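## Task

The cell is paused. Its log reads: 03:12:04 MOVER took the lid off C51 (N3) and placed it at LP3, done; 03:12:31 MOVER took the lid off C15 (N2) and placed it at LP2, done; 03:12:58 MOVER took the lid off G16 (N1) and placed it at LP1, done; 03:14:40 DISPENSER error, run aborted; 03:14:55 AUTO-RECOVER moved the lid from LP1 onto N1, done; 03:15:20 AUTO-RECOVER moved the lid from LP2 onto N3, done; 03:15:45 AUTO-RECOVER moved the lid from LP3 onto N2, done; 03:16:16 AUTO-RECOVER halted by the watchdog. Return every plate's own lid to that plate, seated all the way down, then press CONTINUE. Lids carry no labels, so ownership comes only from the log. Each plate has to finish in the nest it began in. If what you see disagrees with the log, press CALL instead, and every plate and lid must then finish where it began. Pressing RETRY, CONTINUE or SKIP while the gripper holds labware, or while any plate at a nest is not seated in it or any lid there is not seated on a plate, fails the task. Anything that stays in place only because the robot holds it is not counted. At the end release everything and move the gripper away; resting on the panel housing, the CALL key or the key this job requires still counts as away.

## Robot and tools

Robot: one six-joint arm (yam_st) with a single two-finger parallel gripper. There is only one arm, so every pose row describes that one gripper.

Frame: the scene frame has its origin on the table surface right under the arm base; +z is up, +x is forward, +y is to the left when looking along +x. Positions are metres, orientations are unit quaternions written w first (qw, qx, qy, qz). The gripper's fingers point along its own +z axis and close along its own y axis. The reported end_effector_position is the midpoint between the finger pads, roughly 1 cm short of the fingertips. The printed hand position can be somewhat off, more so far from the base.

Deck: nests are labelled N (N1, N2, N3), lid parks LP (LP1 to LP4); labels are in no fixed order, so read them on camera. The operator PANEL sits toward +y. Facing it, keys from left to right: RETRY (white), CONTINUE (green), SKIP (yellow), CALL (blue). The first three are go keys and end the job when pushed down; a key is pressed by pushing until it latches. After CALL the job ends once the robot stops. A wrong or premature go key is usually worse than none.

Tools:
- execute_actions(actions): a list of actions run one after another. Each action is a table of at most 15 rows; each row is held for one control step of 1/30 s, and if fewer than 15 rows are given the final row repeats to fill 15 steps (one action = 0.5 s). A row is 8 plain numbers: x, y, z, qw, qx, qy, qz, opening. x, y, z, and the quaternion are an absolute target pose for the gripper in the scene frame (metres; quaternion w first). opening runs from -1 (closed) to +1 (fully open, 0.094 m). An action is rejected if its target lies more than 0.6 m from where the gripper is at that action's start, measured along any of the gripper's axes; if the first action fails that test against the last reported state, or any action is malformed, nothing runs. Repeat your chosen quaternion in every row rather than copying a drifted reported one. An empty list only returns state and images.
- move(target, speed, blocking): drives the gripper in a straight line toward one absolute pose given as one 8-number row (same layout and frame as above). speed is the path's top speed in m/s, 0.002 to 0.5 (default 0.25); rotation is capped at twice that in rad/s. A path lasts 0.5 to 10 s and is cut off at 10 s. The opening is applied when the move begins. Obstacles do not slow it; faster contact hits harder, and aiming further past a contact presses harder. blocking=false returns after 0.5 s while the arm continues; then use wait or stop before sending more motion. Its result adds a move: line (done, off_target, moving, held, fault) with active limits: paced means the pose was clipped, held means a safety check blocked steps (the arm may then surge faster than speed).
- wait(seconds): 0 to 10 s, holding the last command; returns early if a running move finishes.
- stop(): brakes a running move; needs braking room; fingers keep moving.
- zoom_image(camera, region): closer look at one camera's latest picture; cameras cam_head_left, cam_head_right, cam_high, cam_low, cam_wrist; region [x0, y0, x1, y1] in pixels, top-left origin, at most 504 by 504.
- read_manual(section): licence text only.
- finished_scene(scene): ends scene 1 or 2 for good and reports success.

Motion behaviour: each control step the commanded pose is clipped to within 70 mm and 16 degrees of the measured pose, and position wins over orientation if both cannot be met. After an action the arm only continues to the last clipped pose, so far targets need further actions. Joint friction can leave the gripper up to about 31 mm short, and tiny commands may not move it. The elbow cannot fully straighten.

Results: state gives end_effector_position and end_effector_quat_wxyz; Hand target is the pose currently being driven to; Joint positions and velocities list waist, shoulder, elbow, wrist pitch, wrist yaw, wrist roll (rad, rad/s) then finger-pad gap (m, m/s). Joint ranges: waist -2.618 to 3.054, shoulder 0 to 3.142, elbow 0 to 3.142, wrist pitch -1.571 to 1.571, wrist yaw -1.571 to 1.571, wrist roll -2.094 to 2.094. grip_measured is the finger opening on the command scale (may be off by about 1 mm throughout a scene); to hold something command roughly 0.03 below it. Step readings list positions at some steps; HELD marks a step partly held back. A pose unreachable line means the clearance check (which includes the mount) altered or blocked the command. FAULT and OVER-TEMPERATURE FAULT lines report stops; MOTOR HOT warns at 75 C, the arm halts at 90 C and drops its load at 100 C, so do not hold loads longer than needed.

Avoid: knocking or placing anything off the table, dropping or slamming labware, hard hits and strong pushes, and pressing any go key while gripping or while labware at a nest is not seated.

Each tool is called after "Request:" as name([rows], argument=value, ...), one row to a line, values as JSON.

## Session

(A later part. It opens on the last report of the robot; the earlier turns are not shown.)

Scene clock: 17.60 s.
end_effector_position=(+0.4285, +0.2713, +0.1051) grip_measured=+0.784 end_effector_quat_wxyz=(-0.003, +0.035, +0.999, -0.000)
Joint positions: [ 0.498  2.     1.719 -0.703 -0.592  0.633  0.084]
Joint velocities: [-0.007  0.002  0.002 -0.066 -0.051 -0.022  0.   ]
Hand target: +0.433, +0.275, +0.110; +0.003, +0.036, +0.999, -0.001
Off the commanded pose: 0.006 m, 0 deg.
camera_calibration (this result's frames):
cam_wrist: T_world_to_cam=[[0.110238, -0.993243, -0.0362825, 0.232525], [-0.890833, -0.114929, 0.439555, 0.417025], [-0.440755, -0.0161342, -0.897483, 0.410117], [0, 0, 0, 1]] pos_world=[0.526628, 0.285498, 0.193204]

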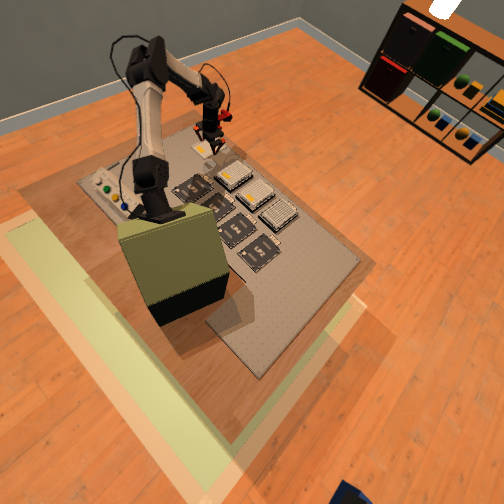

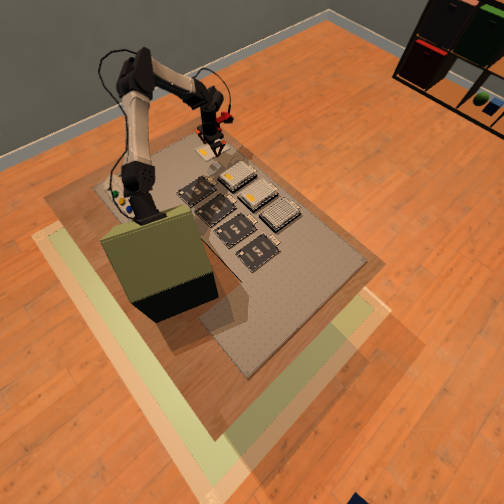

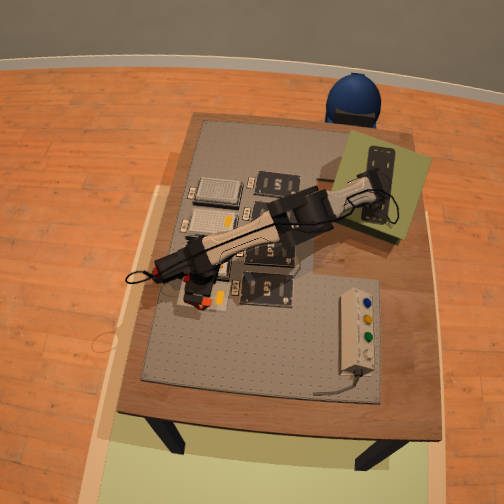

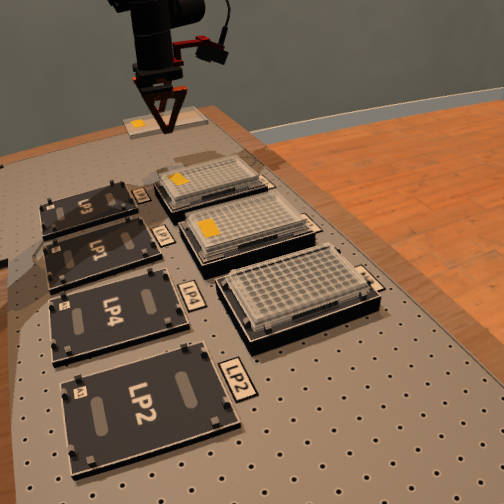

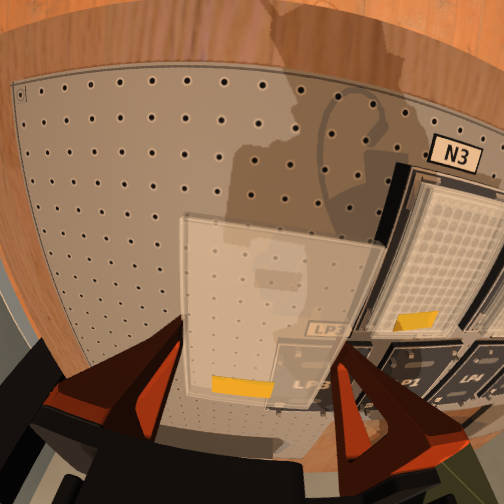

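Request:
move(target=[0.43,0.272,0.03,0,0.036,0.9994,0,0.75], speed=0.08)

Scene clock: 19.73 s.
end_effector_position=(+0.4225, +0.2615, +0.0323) grip_measured=+0.784 end_effector_quat_wxyz=(-0.011, +0.046, +0.999, -0.008)
Joint positions: [ 0.579  2.15   1.719 -0.536 -0.545  0.72   0.084]
Joint velocities: [ 0.007  0.002 -0.012  0.007 -0.066 -0.095 -0.   ]
Hand target: +0.430, +0.272, +0.030; +0.000, +0.036, +0.999, +0.000
Off the commanded pose: 0.013 m, 2 deg.
move: off_target
camera_calibration (this result's frames):
cam_wrist: T_world_to_cam=[[0.088207, -0.995829, -0.0233383, 0.230333], [-0.885458, -0.0891198, 0.456094, 0.432931], [-0.456271, -0.0195656, -0.889626, 0.349221], [0, 0, 0, 1]] pos_world=[0.522364, 0.274788, 0.118595]

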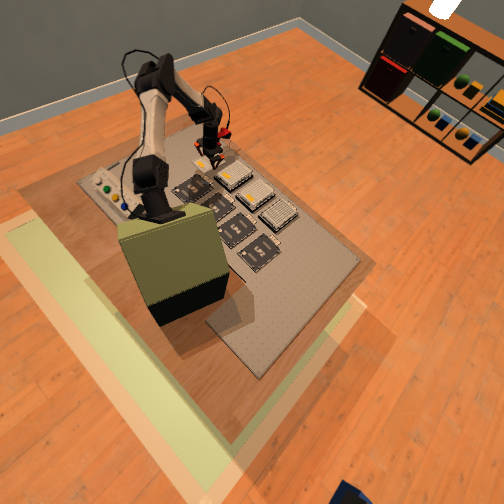

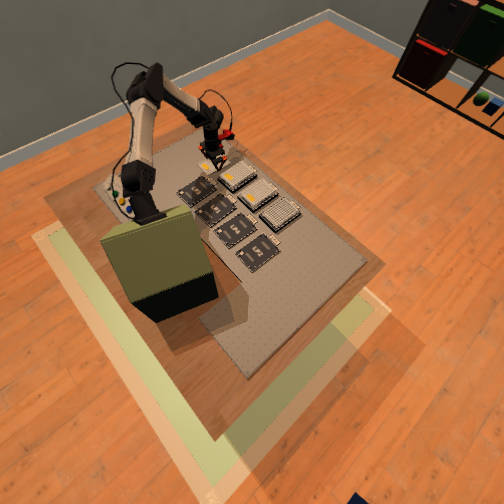

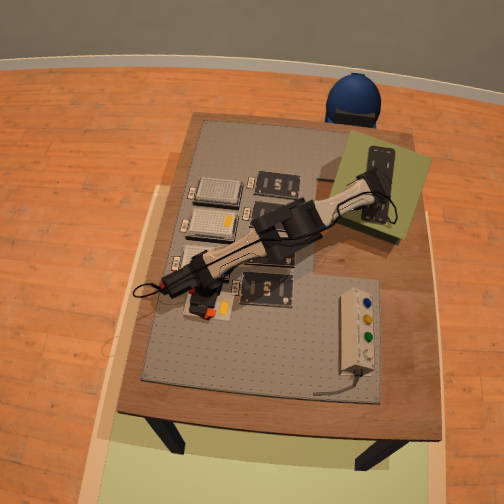

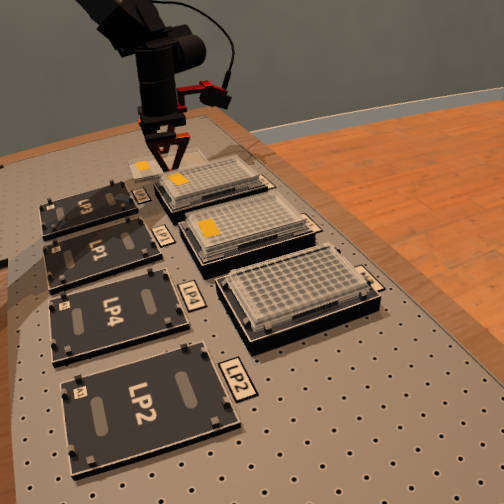

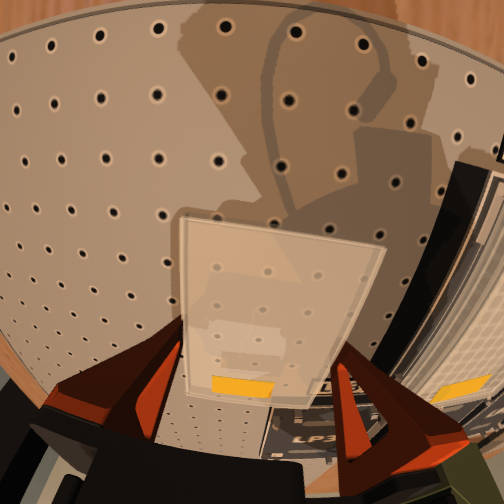

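Request:
execute_actions([
  [[0.438,0.29,0.034,0,0.036,0.9994,0,0.75]],
  [[0.435,0.285,0.025,0,0.036,0.9994,0,0.75]],
  [[0.435,0.285,0.018,0,0.036,0.9994,0,0.75]],
])

Scene clock: 21.70 s.
end_effector_position=(+0.4366, +0.2845, +0.0265) grip_measured=+0.784 end_effector_quat_wxyz=(+0.001, +0.037, +0.999, +0.001)
Joint positions: [ 0.604  2.198  1.837 -0.56  -0.528  0.745  0.084]
Joint velocities: [ 0.007  0.002 -0.002  0.007 -0.007  0.037  0.001]
Hand target: +0.435, +0.285, +0.018; +0.000, +0.036, +0.999, -0.000
Off the commanded pose: 0.009 m, 0 deg.
Step readings (end_effector_position; steps 1 to 15: 1st action; 16 to 30: 2nd action; 31 to 45: 3rd action):
0: (+0.4231, +0.2617, +0.0323)
1: (+0.4242, +0.2633, +0.0330)
2: (+0.4278, +0.2666, +0.0332)
4: (+0.4358, +0.2772, +0.0355)
8: (+0.4431, +0.2909, +0.0401)
15: (+0.4413, +0.2895, +0.0402)
16: (+0.4411, +0.2891, +0.0399)
17: (+0.4414, +0.2890, +0.0396)
19: (+0.4412, +0.2878, +0.0385)
23: (+0.4407, +0.2855, +0.0361)
30: (+0.4406, +0.2851, +0.0359)
31: (+0.4406, +0.2850, +0.0352)
32: (+0.4406, +0.2853, +0.0343)
34: (+0.4393, +0.2853, +0.0313)
38: (+0.4362, +0.2843, +0.0265)
45: end_effector_position above
camera_calibration (this result's frames):
cam_wrist: T_world_to_cam=[[0.105383, -0.993731, -0.0373139, 0.244207], [-0.894768, -0.111127, 0.432483, 0.461064], [-0.433919, -0.012189, -0.90087, 0.339295], [0, 0, 0, 1]] pos_world=[0.534037, 0.298048, 0.115371]

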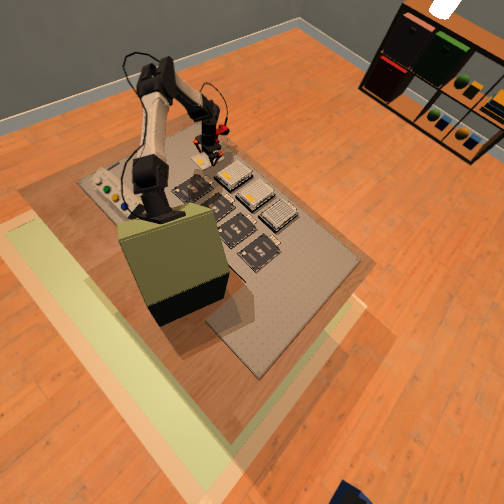

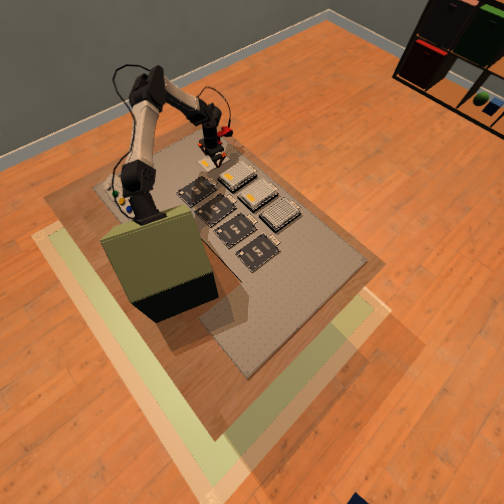

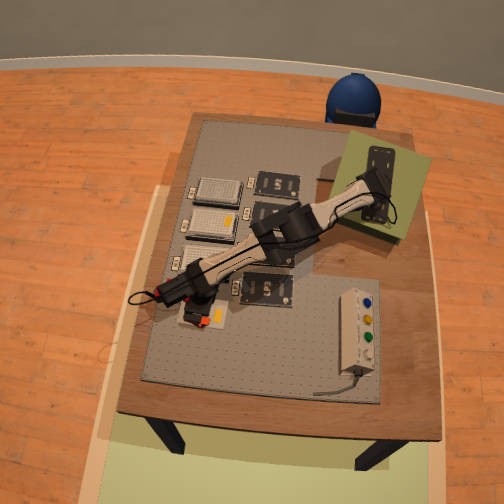

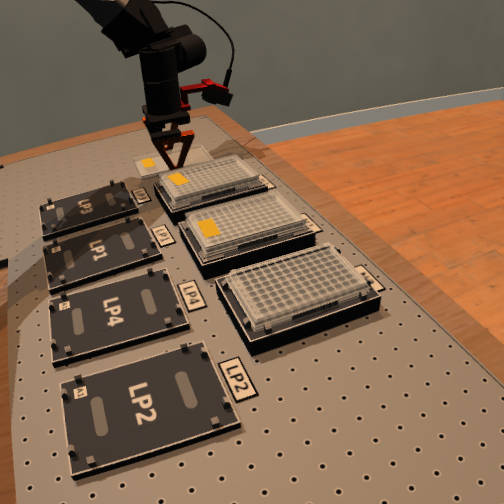

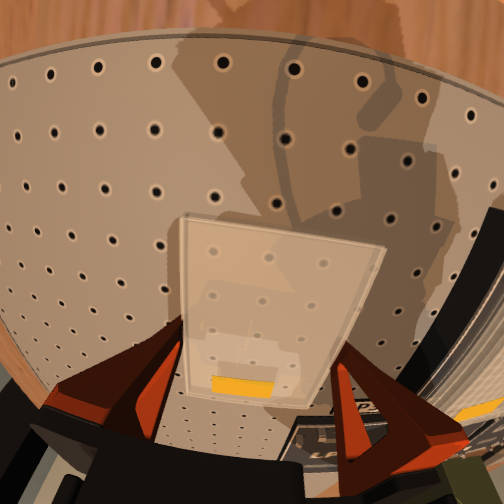

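Request:
execute_actions([
  [[0.436,0.285,0.008,0,0.036,0.9994,0,0.75],[0.436,0.285,0.008,0,0.036,0.9994,0,0.75],[0.436,0.285,0.008,0,0.036,0.9994,0,0.75],[0.436,0.285,0.014,0,0.036,0.9994,0,0.75]],
])

Scene clock: 22.57 s.
end_effector_position=(+0.4365, +0.2842, +0.0258) grip_measured=+0.784 end_effector_quat_wxyz=(+0.001, +0.040, +0.999, +0.000)
Joint positions: [ 0.604  2.2    1.837 -0.558 -0.527  0.751  0.084]
Joint velocities: [ 0.007 -0.012 -0.002  0.022  0.007  0.007 -0.   ]
Hand target: +0.436, +0.285, +0.014; +0.000, +0.036, +0.999, +0.000
Off the commanded pose: 0.012 m, 1 deg.
Step readings (end_effector_position):
0: (+0.4366, +0.2845, +0.0265)
1: (+0.4364, +0.2841, +0.0258)
2: (+0.4364, +0.2842, +0.0258)
4: (+0.4365, +0.2842, +0.0258)
8: (+0.4365, +0.2842, +0.0258)
15: end_effector_position above
camera_calibration (this result's frames):
cam_wrist: T_world_to_cam=[[0.099382, -0.994375, -0.0366193, 0.246599], [-0.895397, -0.105421, 0.432608, 0.459925], [-0.434035, -0.0102047, -0.900838, 0.338164], [0, 0, 0, 1]] pos_world=[0.534084, 0.297148, 0.114694]

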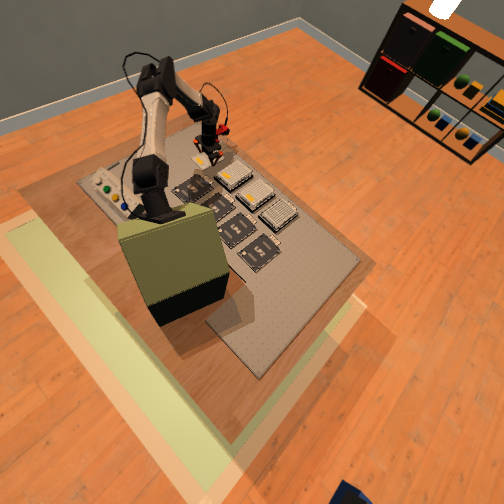

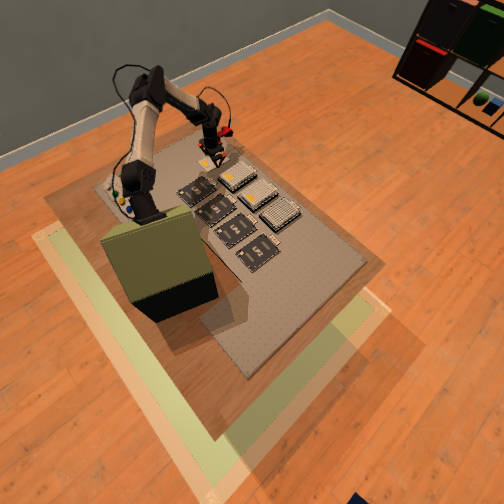

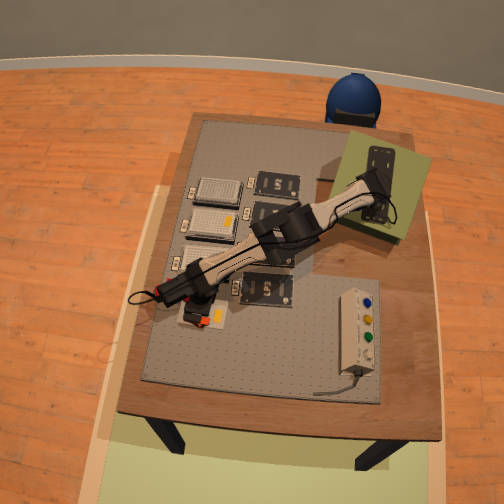

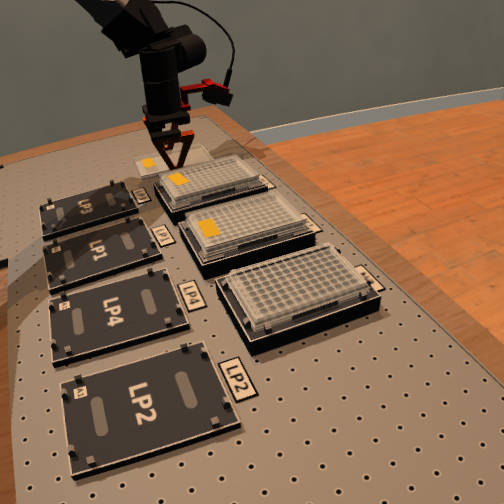

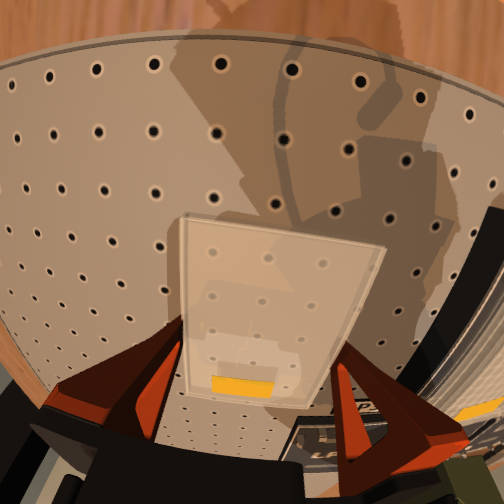

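Request:
zoom_image(camera="cam_low", region=[110,110,250,210])

Request:
zoom_image(camera="cam_high", region=[150,260,270,350])

Region (110, 110, 250, 210) of cam_low's 504x504 image, scaled by 3.600, with more detail than that image has; it fills the top 360 rows of this view, and the rest is white.

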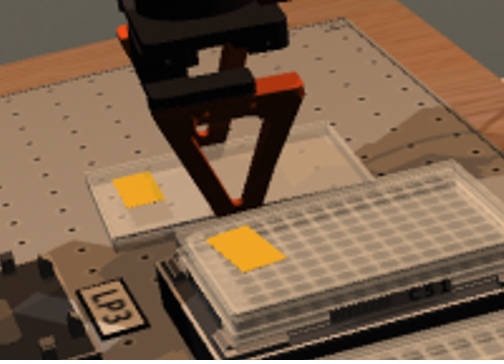

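Region (150, 260, 270, 350) of cam_high's 504x504 image, scaled by 4.200, with more detail than that image has; it fills the top 378 rows of this view, and the rest is white.

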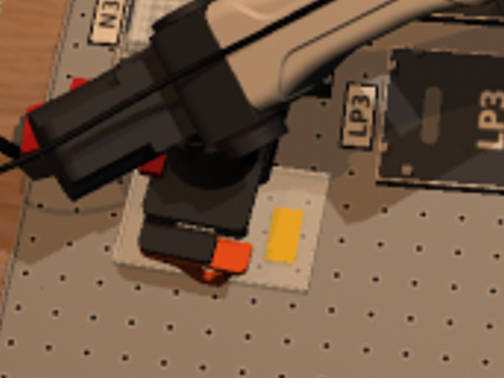

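Request:
execute_actions([
  [[0.436,0.285,-0.008,0,0.036,0.9994,0,0.75],[0.436,0.285,-0.008,0,0.036,0.9994,0,0.75],[0.436,0.285,-0.008,0,0.036,0.9994,0,0.75],[0.436,0.285,0.016,0,0.036,0.9994,0,0.75]],
])

Scene clock: 23.87 s.
end_effector_position=(+0.4379, +0.2845, +0.0249) grip_measured=+0.784 end_effector_quat_wxyz=(+0.002, +0.046, +0.999, -0.001)
Joint positions: [ 0.606  2.206  1.847 -0.562 -0.522  0.763  0.084]
Joint velocities: [ 0.002 -0.012 -0.002 -0.007 -0.007 -0.066  0.   ]
Hand target: +0.436, +0.285, +0.016; -0.000, +0.036, +0.999, -0.000
Off the commanded pose: 0.009 m, 1 deg.
Step readings (end_effector_position):
0: (+0.4365, +0.2842, +0.0258)
1: (+0.4368, +0.2842, +0.0251)
2: (+0.4373, +0.2844, +0.0251)
4: (+0.4379, +0.2845, +0.0249)
8: (+0.4379, +0.2845, +0.0249)
15: end_effector_position above
camera_calibration (this result's frames):
cam_wrist: T_world_to_cam=[[0.0881113, -0.995557, -0.0331937, 0.251918], [-0.897753, -0.0938053, 0.430396, 0.459339], [-0.431598, -0.00812299, -0.90203, 0.336355], [0, 0, 0, 1]] pos_world=[0.535346, 0.29662, 0.114067]

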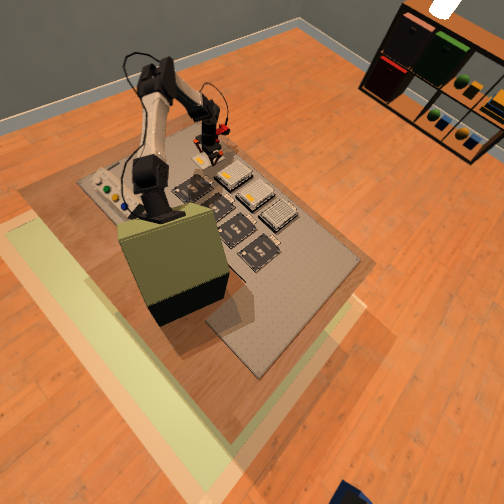

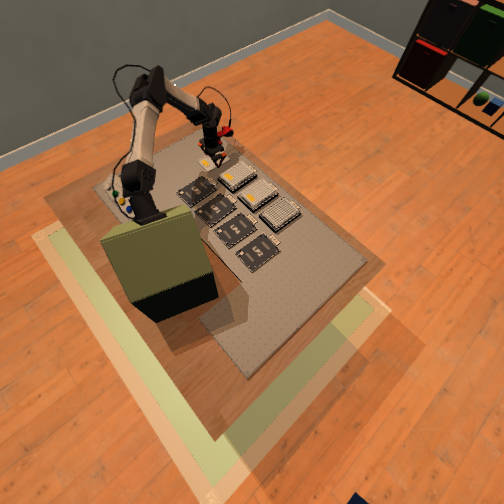

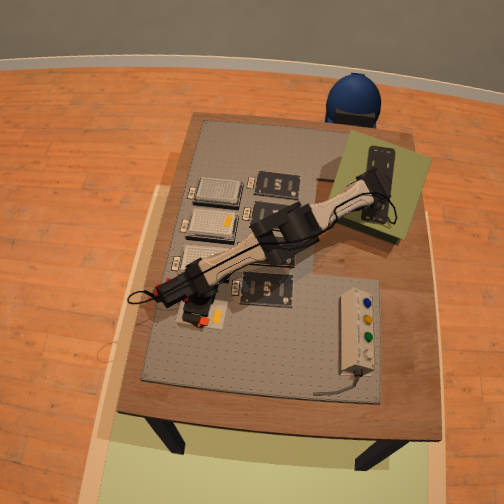

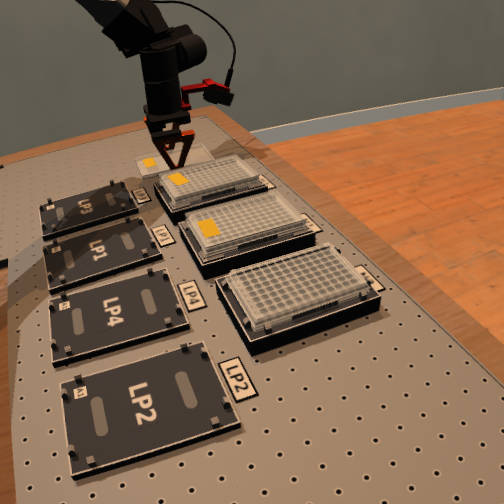

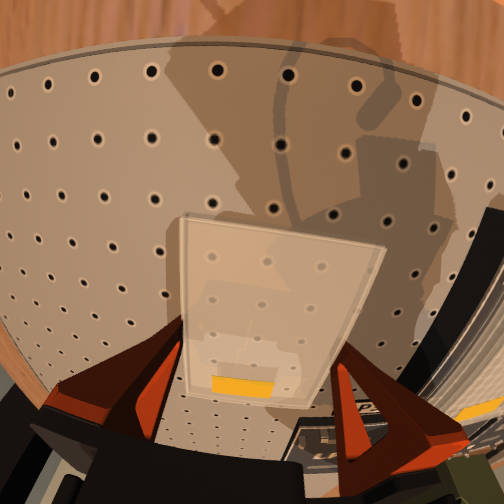

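Request:
execute_actions([
  [[0.437,0.2845,0.024,0,0.036,0.9994,0,0.75],[0.437,0.2845,0.024,0,0.036,0.9994,0,0.75],[0.437,0.2845,0.024,0,0.036,0.9994,0,0.8],[0.437,0.2845,0.024,0,0.036,0.9994,0,0.8],[0.437,0.2845,0.024,0,0.036,0.9994,0,0.85],[0.437,0.2845,0.024,0,0.036,0.9994,0,0.85],[0.437,0.2845,0.024,0,0.036,0.9994,0,0.9],[0.437,0.2845,0.024,0,0.036,0.9994,0,0.9],[0.437,0.2845,0.024,0,0.036,0.9994,0,1]],
])

Scene clock: 24.77 s.
end_effector_position=(+0.4383, +0.2848, +0.0258) grip_measured=+1.000 end_effector_quat_wxyz=(+0.003, +0.039, +0.999, -0.001)
Joint positions: [ 0.605  2.204  1.847 -0.563 -0.522  0.75   0.094]
Joint velocities: [ 0.002  0.007  0.002  0.007 -0.081  0.066  0.   ]
Hand target: +0.437, +0.285, +0.024; +0.000, +0.036, +0.999, +0.000
Off the commanded pose: 0.002 m, 1 deg.
Step readings (end_effector_position):
0: (+0.4379, +0.2845, +0.0249)
1: (+0.4383, +0.2848, +0.0258)
2: (+0.4383, +0.2848, +0.0258)
4: (+0.4383, +0.2848, +0.0258)
8: (+0.4383, +0.2848, +0.0258)
15: end_effector_position above
camera_calibration (this result's frames):
cam_wrist: T_world_to_cam=[[0.101866, -0.994236, -0.0334386, 0.245845], [-0.89692, -0.106331, 0.429219, 0.462549], [-0.430301, -0.0137313, -0.902581, 0.338373], [0, 0, 0, 1]] pos_world=[0.535428, 0.298258, 0.115095]

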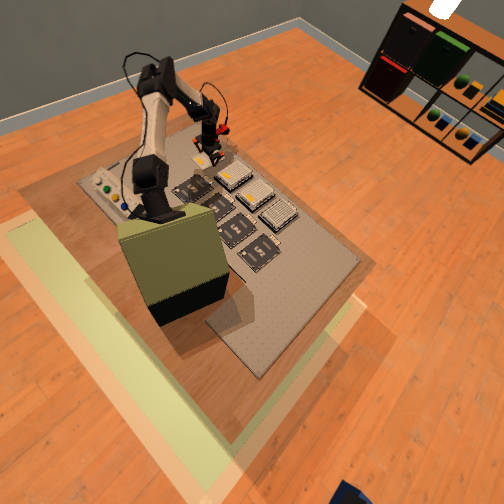

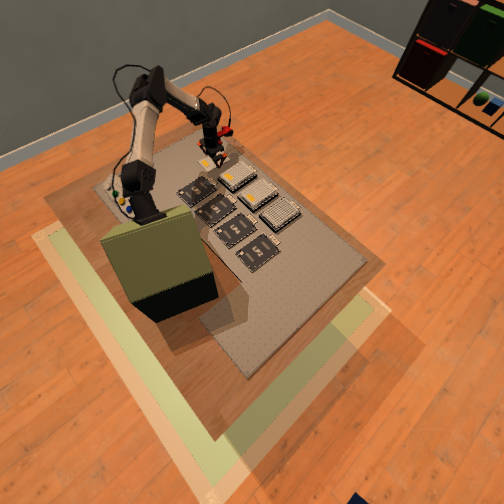

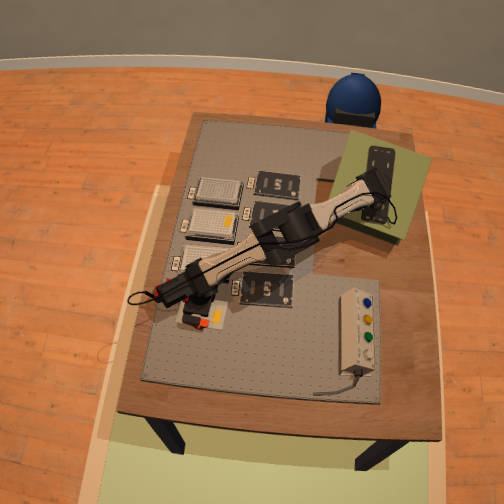

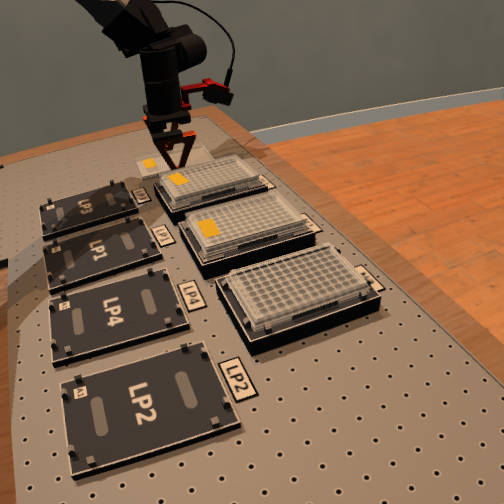

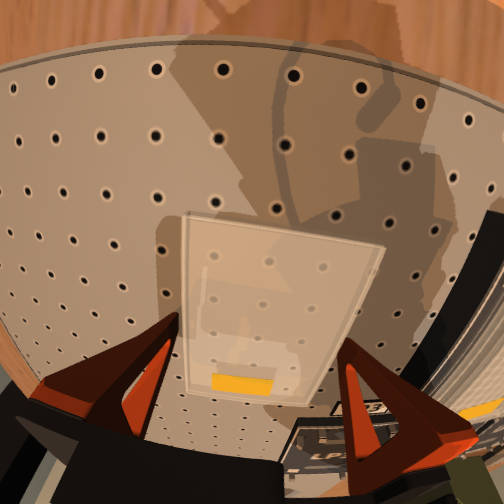

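Request:
execute_actions([
  [[0.438,0.285,0.07,0,0.036,0.9994,0,1]],
  [[0.44,0.26,0.11,0,0.036,0.9994,0,1]],
  [[0.452,0.132,0.11,0,0.036,0.9994,0,1]],
  [[0.452,0.132,0.10,0,0.036,0.9994,0,1]],
])

Scene clock: 27.27 s.
end_effector_position=(+0.4577, +0.1336, +0.1090) grip_measured=+1.000 end_effector_quat_wxyz=(+0.009, +0.038, +0.999, -0.003)
Joint positions: [ 0.242  2.128  1.587 -0.59  -0.703  0.373  0.094]
Joint velocities: [-0.002 -0.007  0.002 -0.007 -0.051 -0.007  0.   ]
Hand target: +0.452, +0.132, +0.100; +0.000, +0.036, +0.999, -0.000
Off the commanded pose: 0.011 m, 1 deg.
Step readings (end_effector_position; steps 1 to 15: 1st action; 16 to 30: 2nd action; 31 to 45: 3rd action; 46 to 60: 4th action):
0: (+0.4383, +0.2848, +0.0258)
1: (+0.4383, +0.2855, +0.0293)
2: (+0.4362, +0.2845, +0.0338)
4: (+0.4381, +0.2864, +0.0473)
8: (+0.4477, +0.2938, +0.0699)
15: (+0.4460, +0.2938, +0.0725)
16: (+0.4448, +0.2922, +0.0747)
17: (+0.4416, +0.2873, +0.0787)
19: (+0.4427, +0.2751, +0.0914)
23: (+0.4541, +0.2618, +0.1102)
30: (+0.4521, +0.2624, +0.1118)
31: (+0.4519, +0.2587, +0.1116)
32: (+0.4510, +0.2512, +0.1121)
34: (+0.4510, +0.2214, +0.1147)
38: (+0.4538, +0.1484, +0.1204)
45: (+0.4533, +0.1231, +0.1145)
46: (+0.4540, +0.1246, +0.1138)
47: (+0.4545, +0.1262, +0.1128)
49: (+0.4555, +0.1297, +0.1108)
53: (+0.4565, +0.1331, +0.1090)
60: end_effector_position above
camera_calibration (this result's frames):
cam_wrist: T_world_to_cam=[[0.104534, -0.994153, -0.0270824, 0.0943557], [-0.901228, -0.106208, 0.420128, 0.431184], [-0.420547, -0.0195102, -0.907061, 0.416517], [0, 0, 0, 1]] pos_world=[0.553897, 0.147725, 0.199209]

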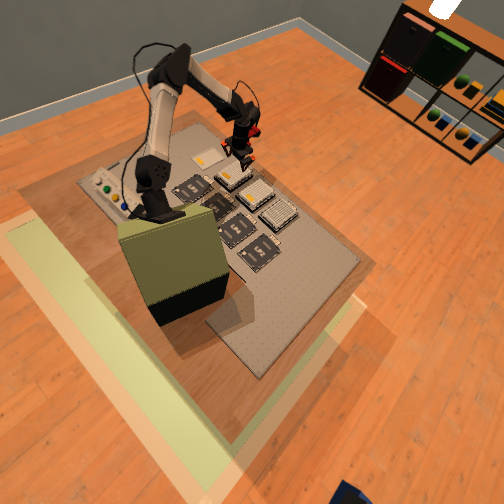

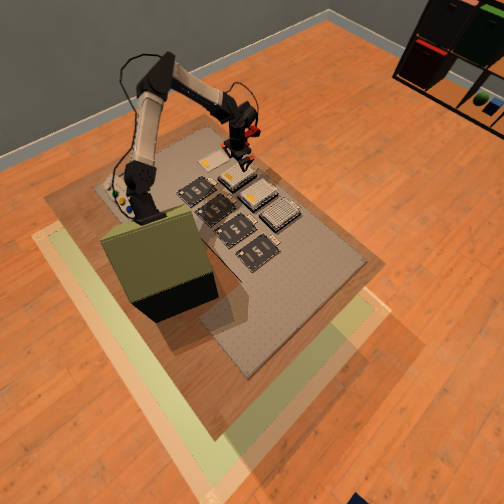

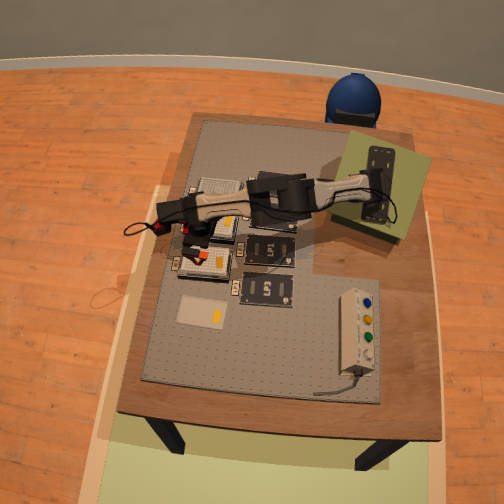

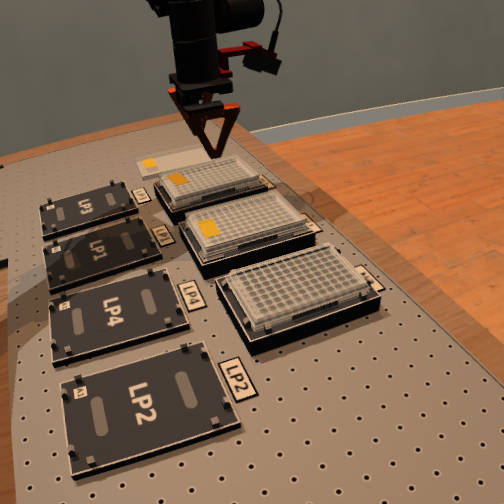

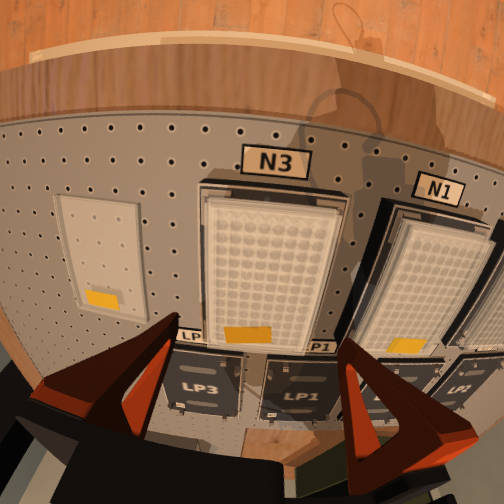

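Request:
execute_actions([
  [[0.448,0.131,0.07,0,0.036,0.9994,0,1]],
  [[0.45,0.132,0.068,0,0.036,0.9994,0,1]],
])

Request:
zoom_image(camera="cam_wrist", region=[150,180,410,400])

Scene clock: 28.60 s.
end_effector_position=(+0.4546, +0.1385, +0.0775) grip_measured=+1.000 end_effector_quat_wxyz=(+0.006, +0.031, +0.999, +0.005)
Joint positions: [ 0.294  2.176  1.572 -0.487 -0.697  0.42   0.094]
Joint velocities: [ 0.007 -0.002 -0.017  0.051  0.007  0.037  0.   ]
Hand target: +0.450, +0.132, +0.068; -0.000, +0.036, +0.999, -0.000
Off the commanded pose: 0.012 m, 1 deg.
Step readings (end_effector_position; steps 1 to 15: 1st action; 16 to 30: 2nd action):
0: (+0.4580, +0.1336, +0.1090)
1: (+0.4584, +0.1341, +0.1070)
2: (+0.4597, +0.1351, +0.1038)
4: (+0.4578, +0.1373, +0.0939)
8: (+0.4515, +0.1384, +0.0790)
15: (+0.4540, +0.1384, +0.0775)
16: (+0.4541, +0.1384, +0.0775)
17: (+0.4543, +0.1385, +0.0775)
19: (+0.4543, +0.1384, +0.0775)
23: (+0.4545, +0.1384, +0.0775)
30: end_effector_position above
camera_calibration (this result's frames):
cam_wrist: T_world_to_cam=[[0.11907, -0.991936, -0.0434115, 0.09305], [-0.8976, -0.12623, 0.42235, 0.443041], [-0.424424, -0.011323, -0.905393, 0.387249], [0, 0, 0, 1]] pos_world=[0.550952, 0.15261, 0.167534]

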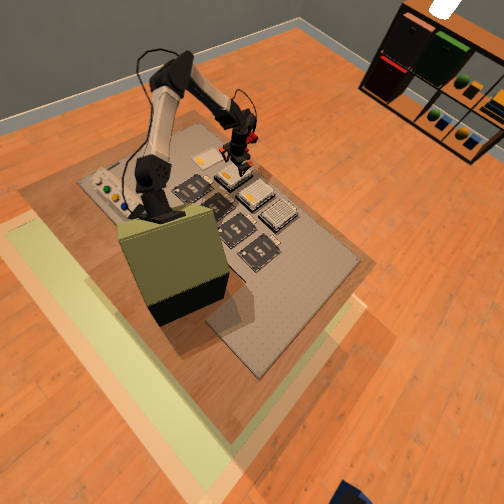

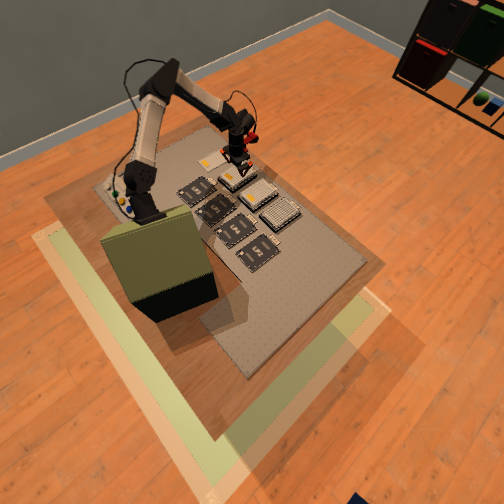

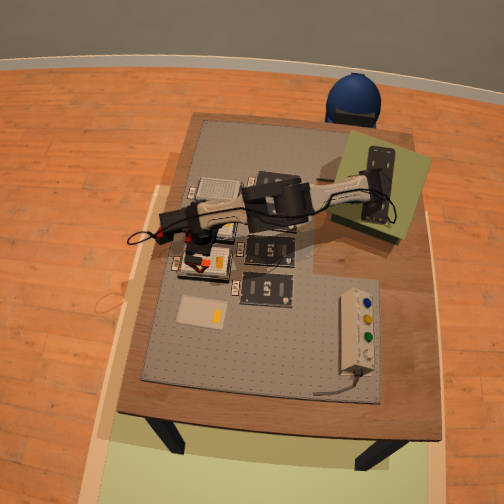

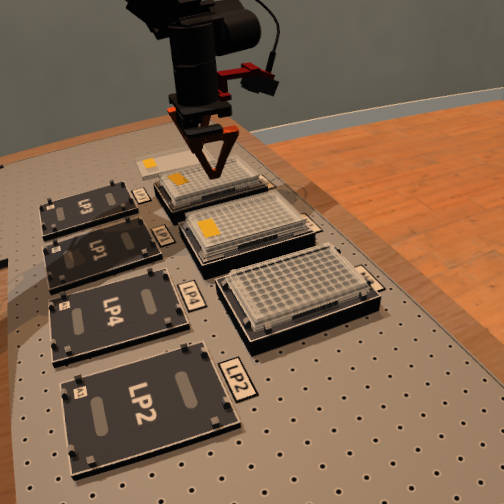

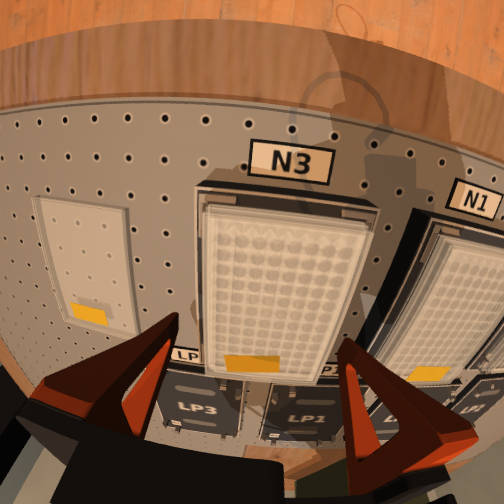

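Region (150, 180, 410, 400) of cam_wrist's 504x504 image, scaled by 1.938, with more detail than that image has; it fills the top 426 rows of this view, and the rest is white.

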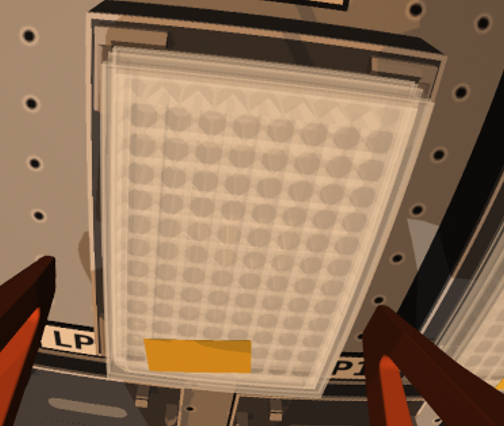

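Request:
execute_actions([
  [[0.451,0.114,0.077,0,0.036,0.9994,0,1],[0.451,0.114,0.077,0,0.036,0.9994,0,1],[0.451,0.114,0.077,0,0.036,0.9994,0,1],[0.452,0.132,0.077,0,0.036,0.9994,0,1]],
])

Scene clock: 30.07 s.
end_effector_position=(+0.4575, +0.1341, +0.0812) grip_measured=+1.000 end_effector_quat_wxyz=(+0.010, +0.027, +1.000, +0.004)
Joint positions: [ 0.281  2.176  1.572 -0.487 -0.699  0.404  0.094]
Joint velocities: [-0.002  0.002 -0.002 -0.022  0.037 -0.037  0.   ]
Hand target: +0.452, +0.132, +0.077; +0.000, +0.036, +0.999, +0.000
Off the commanded pose: 0.007 m, 2 deg.
Step readings (end_effector_position):
0: (+0.4547, +0.1385, +0.0775)
1: (+0.4550, +0.1380, +0.0781)
2: (+0.4556, +0.1373, +0.0788)
4: (+0.4573, +0.1345, +0.0810)
8: (+0.4575, +0.1341, +0.0812)
15: end_effector_position above
camera_calibration (this result's frames):
cam_wrist: T_world_to_cam=[[0.126101, -0.991169, -0.0410177, 0.0850365], [-0.900251, -0.131707, 0.414972, 0.446079], [-0.41671, -0.0154023, -0.908909, 0.389062], [0, 0, 0, 1]] pos_world=[0.552986, 0.14903, 0.172]

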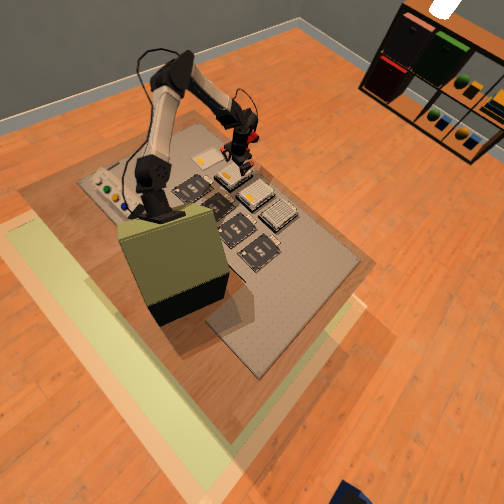

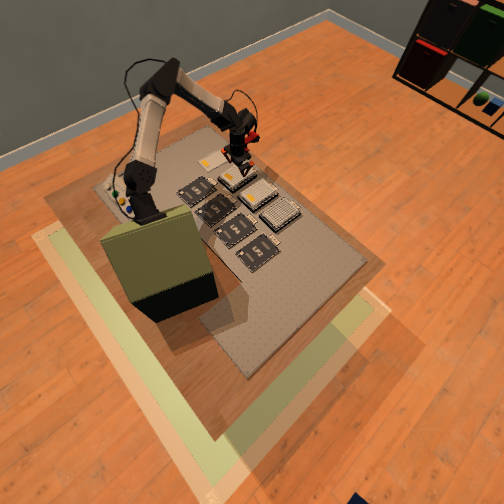

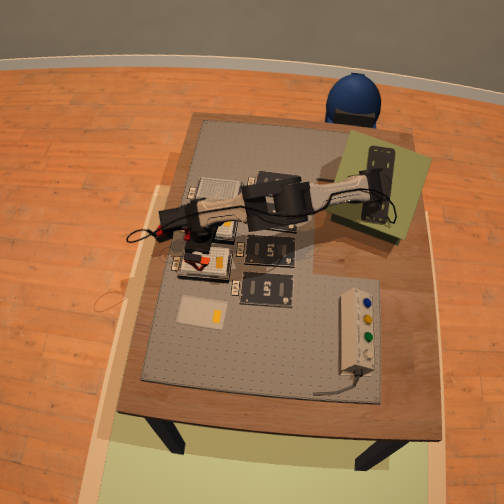

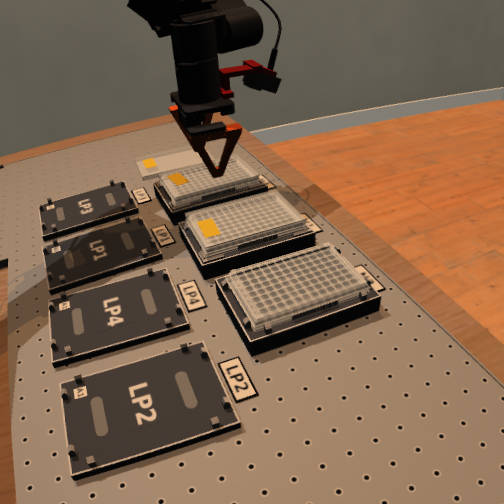

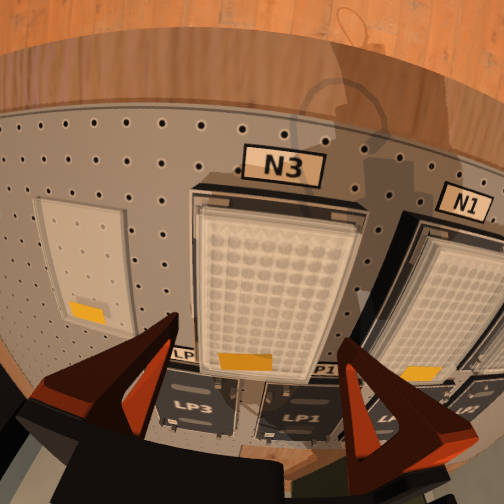

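Request:
execute_actions([
  [[0.450,0.130,0.070,0,0.036,0.9994,0,1],[0.450,0.130,0.070,0,0.036,0.9994,0,1],[0.450,0.130,0.065,0,0.036,0.9994,0,1],[0.450,0.130,0.065,0,0.036,0.9994,0,1],[0.450,0.130,0.060,0,0.036,0.9994,0,1],[0.450,0.130,0.060,0,0.036,0.9994,0,1],[0.450,0.130,0.056,0,0.036,0.9994,0,1],[0.450,0.130,0.056,0,0.036,0.9994,0,1],[0.450,0.130,0.052,0,0.036,0.9994,0,1]],
])

Scene clock: 30.93 s.
end_effector_position=(+0.4508, +0.1316, +0.0592) grip_measured=+1.000 end_effector_quat_wxyz=(-0.001, +0.036, +0.999, +0.002)
Joint positions: [ 0.311  2.22   1.572 -0.449 -0.69   0.438  0.094]
Joint velocities: [ 0.002  0.037 -0.012  0.022  0.037  0.051  0.   ]
Hand target: +0.450, +0.130, +0.052; -0.000, +0.036, +0.999, +0.000
Off the commanded pose: 0.007 m, 0 deg.
Step readings (end_effector_position):
0: (+0.4575, +0.1341, +0.0812)
1: (+0.4575, +0.1341, +0.0812)
2: (+0.4575, +0.1341, +0.0812)
4: (+0.4577, +0.1347, +0.0808)
8: (+0.4567, +0.1353, +0.0735)
15: end_effector_position above
camera_calibration (this result's frames):
cam_wrist: T_world_to_cam=[[0.108155, -0.993307, -0.0405372, 0.0908264], [-0.892941, -0.114989, 0.43524, 0.442172], [-0.436989, -0.0108759, -0.899401, 0.374257], [0, 0, 0, 1]] pos_world=[0.548556, 0.145134, 0.147838]

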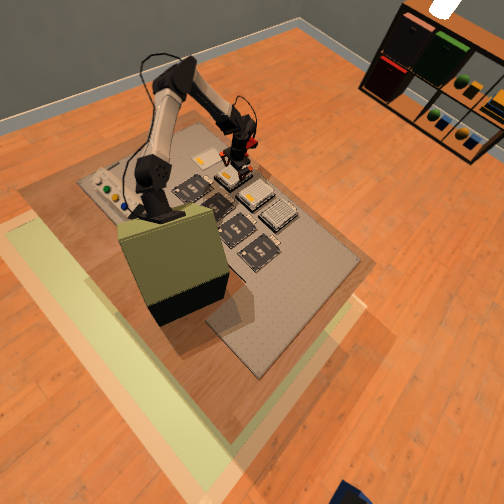

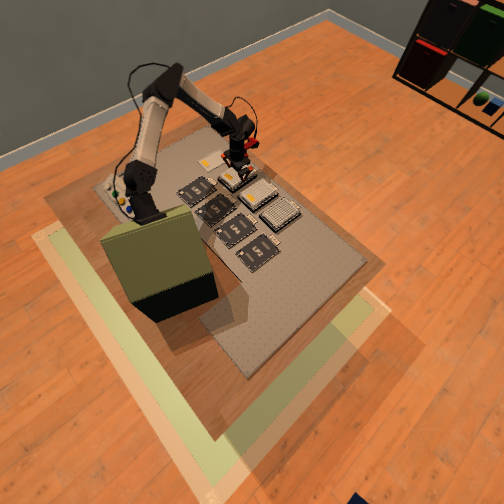

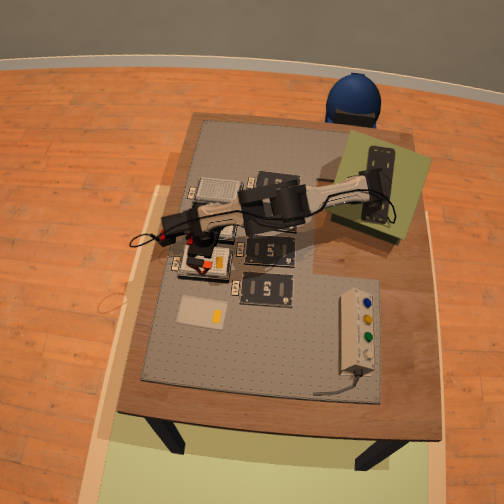

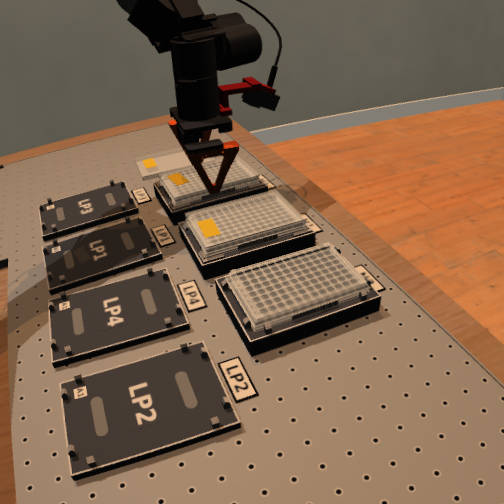

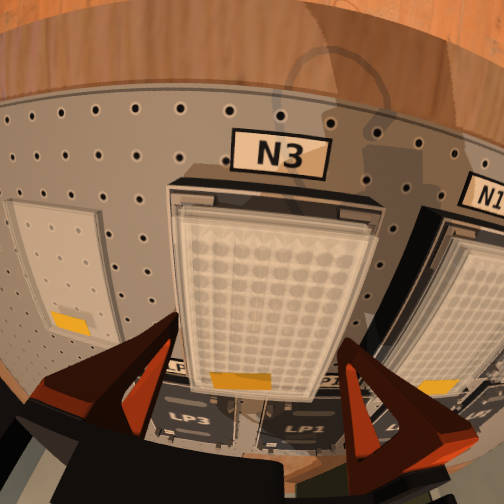

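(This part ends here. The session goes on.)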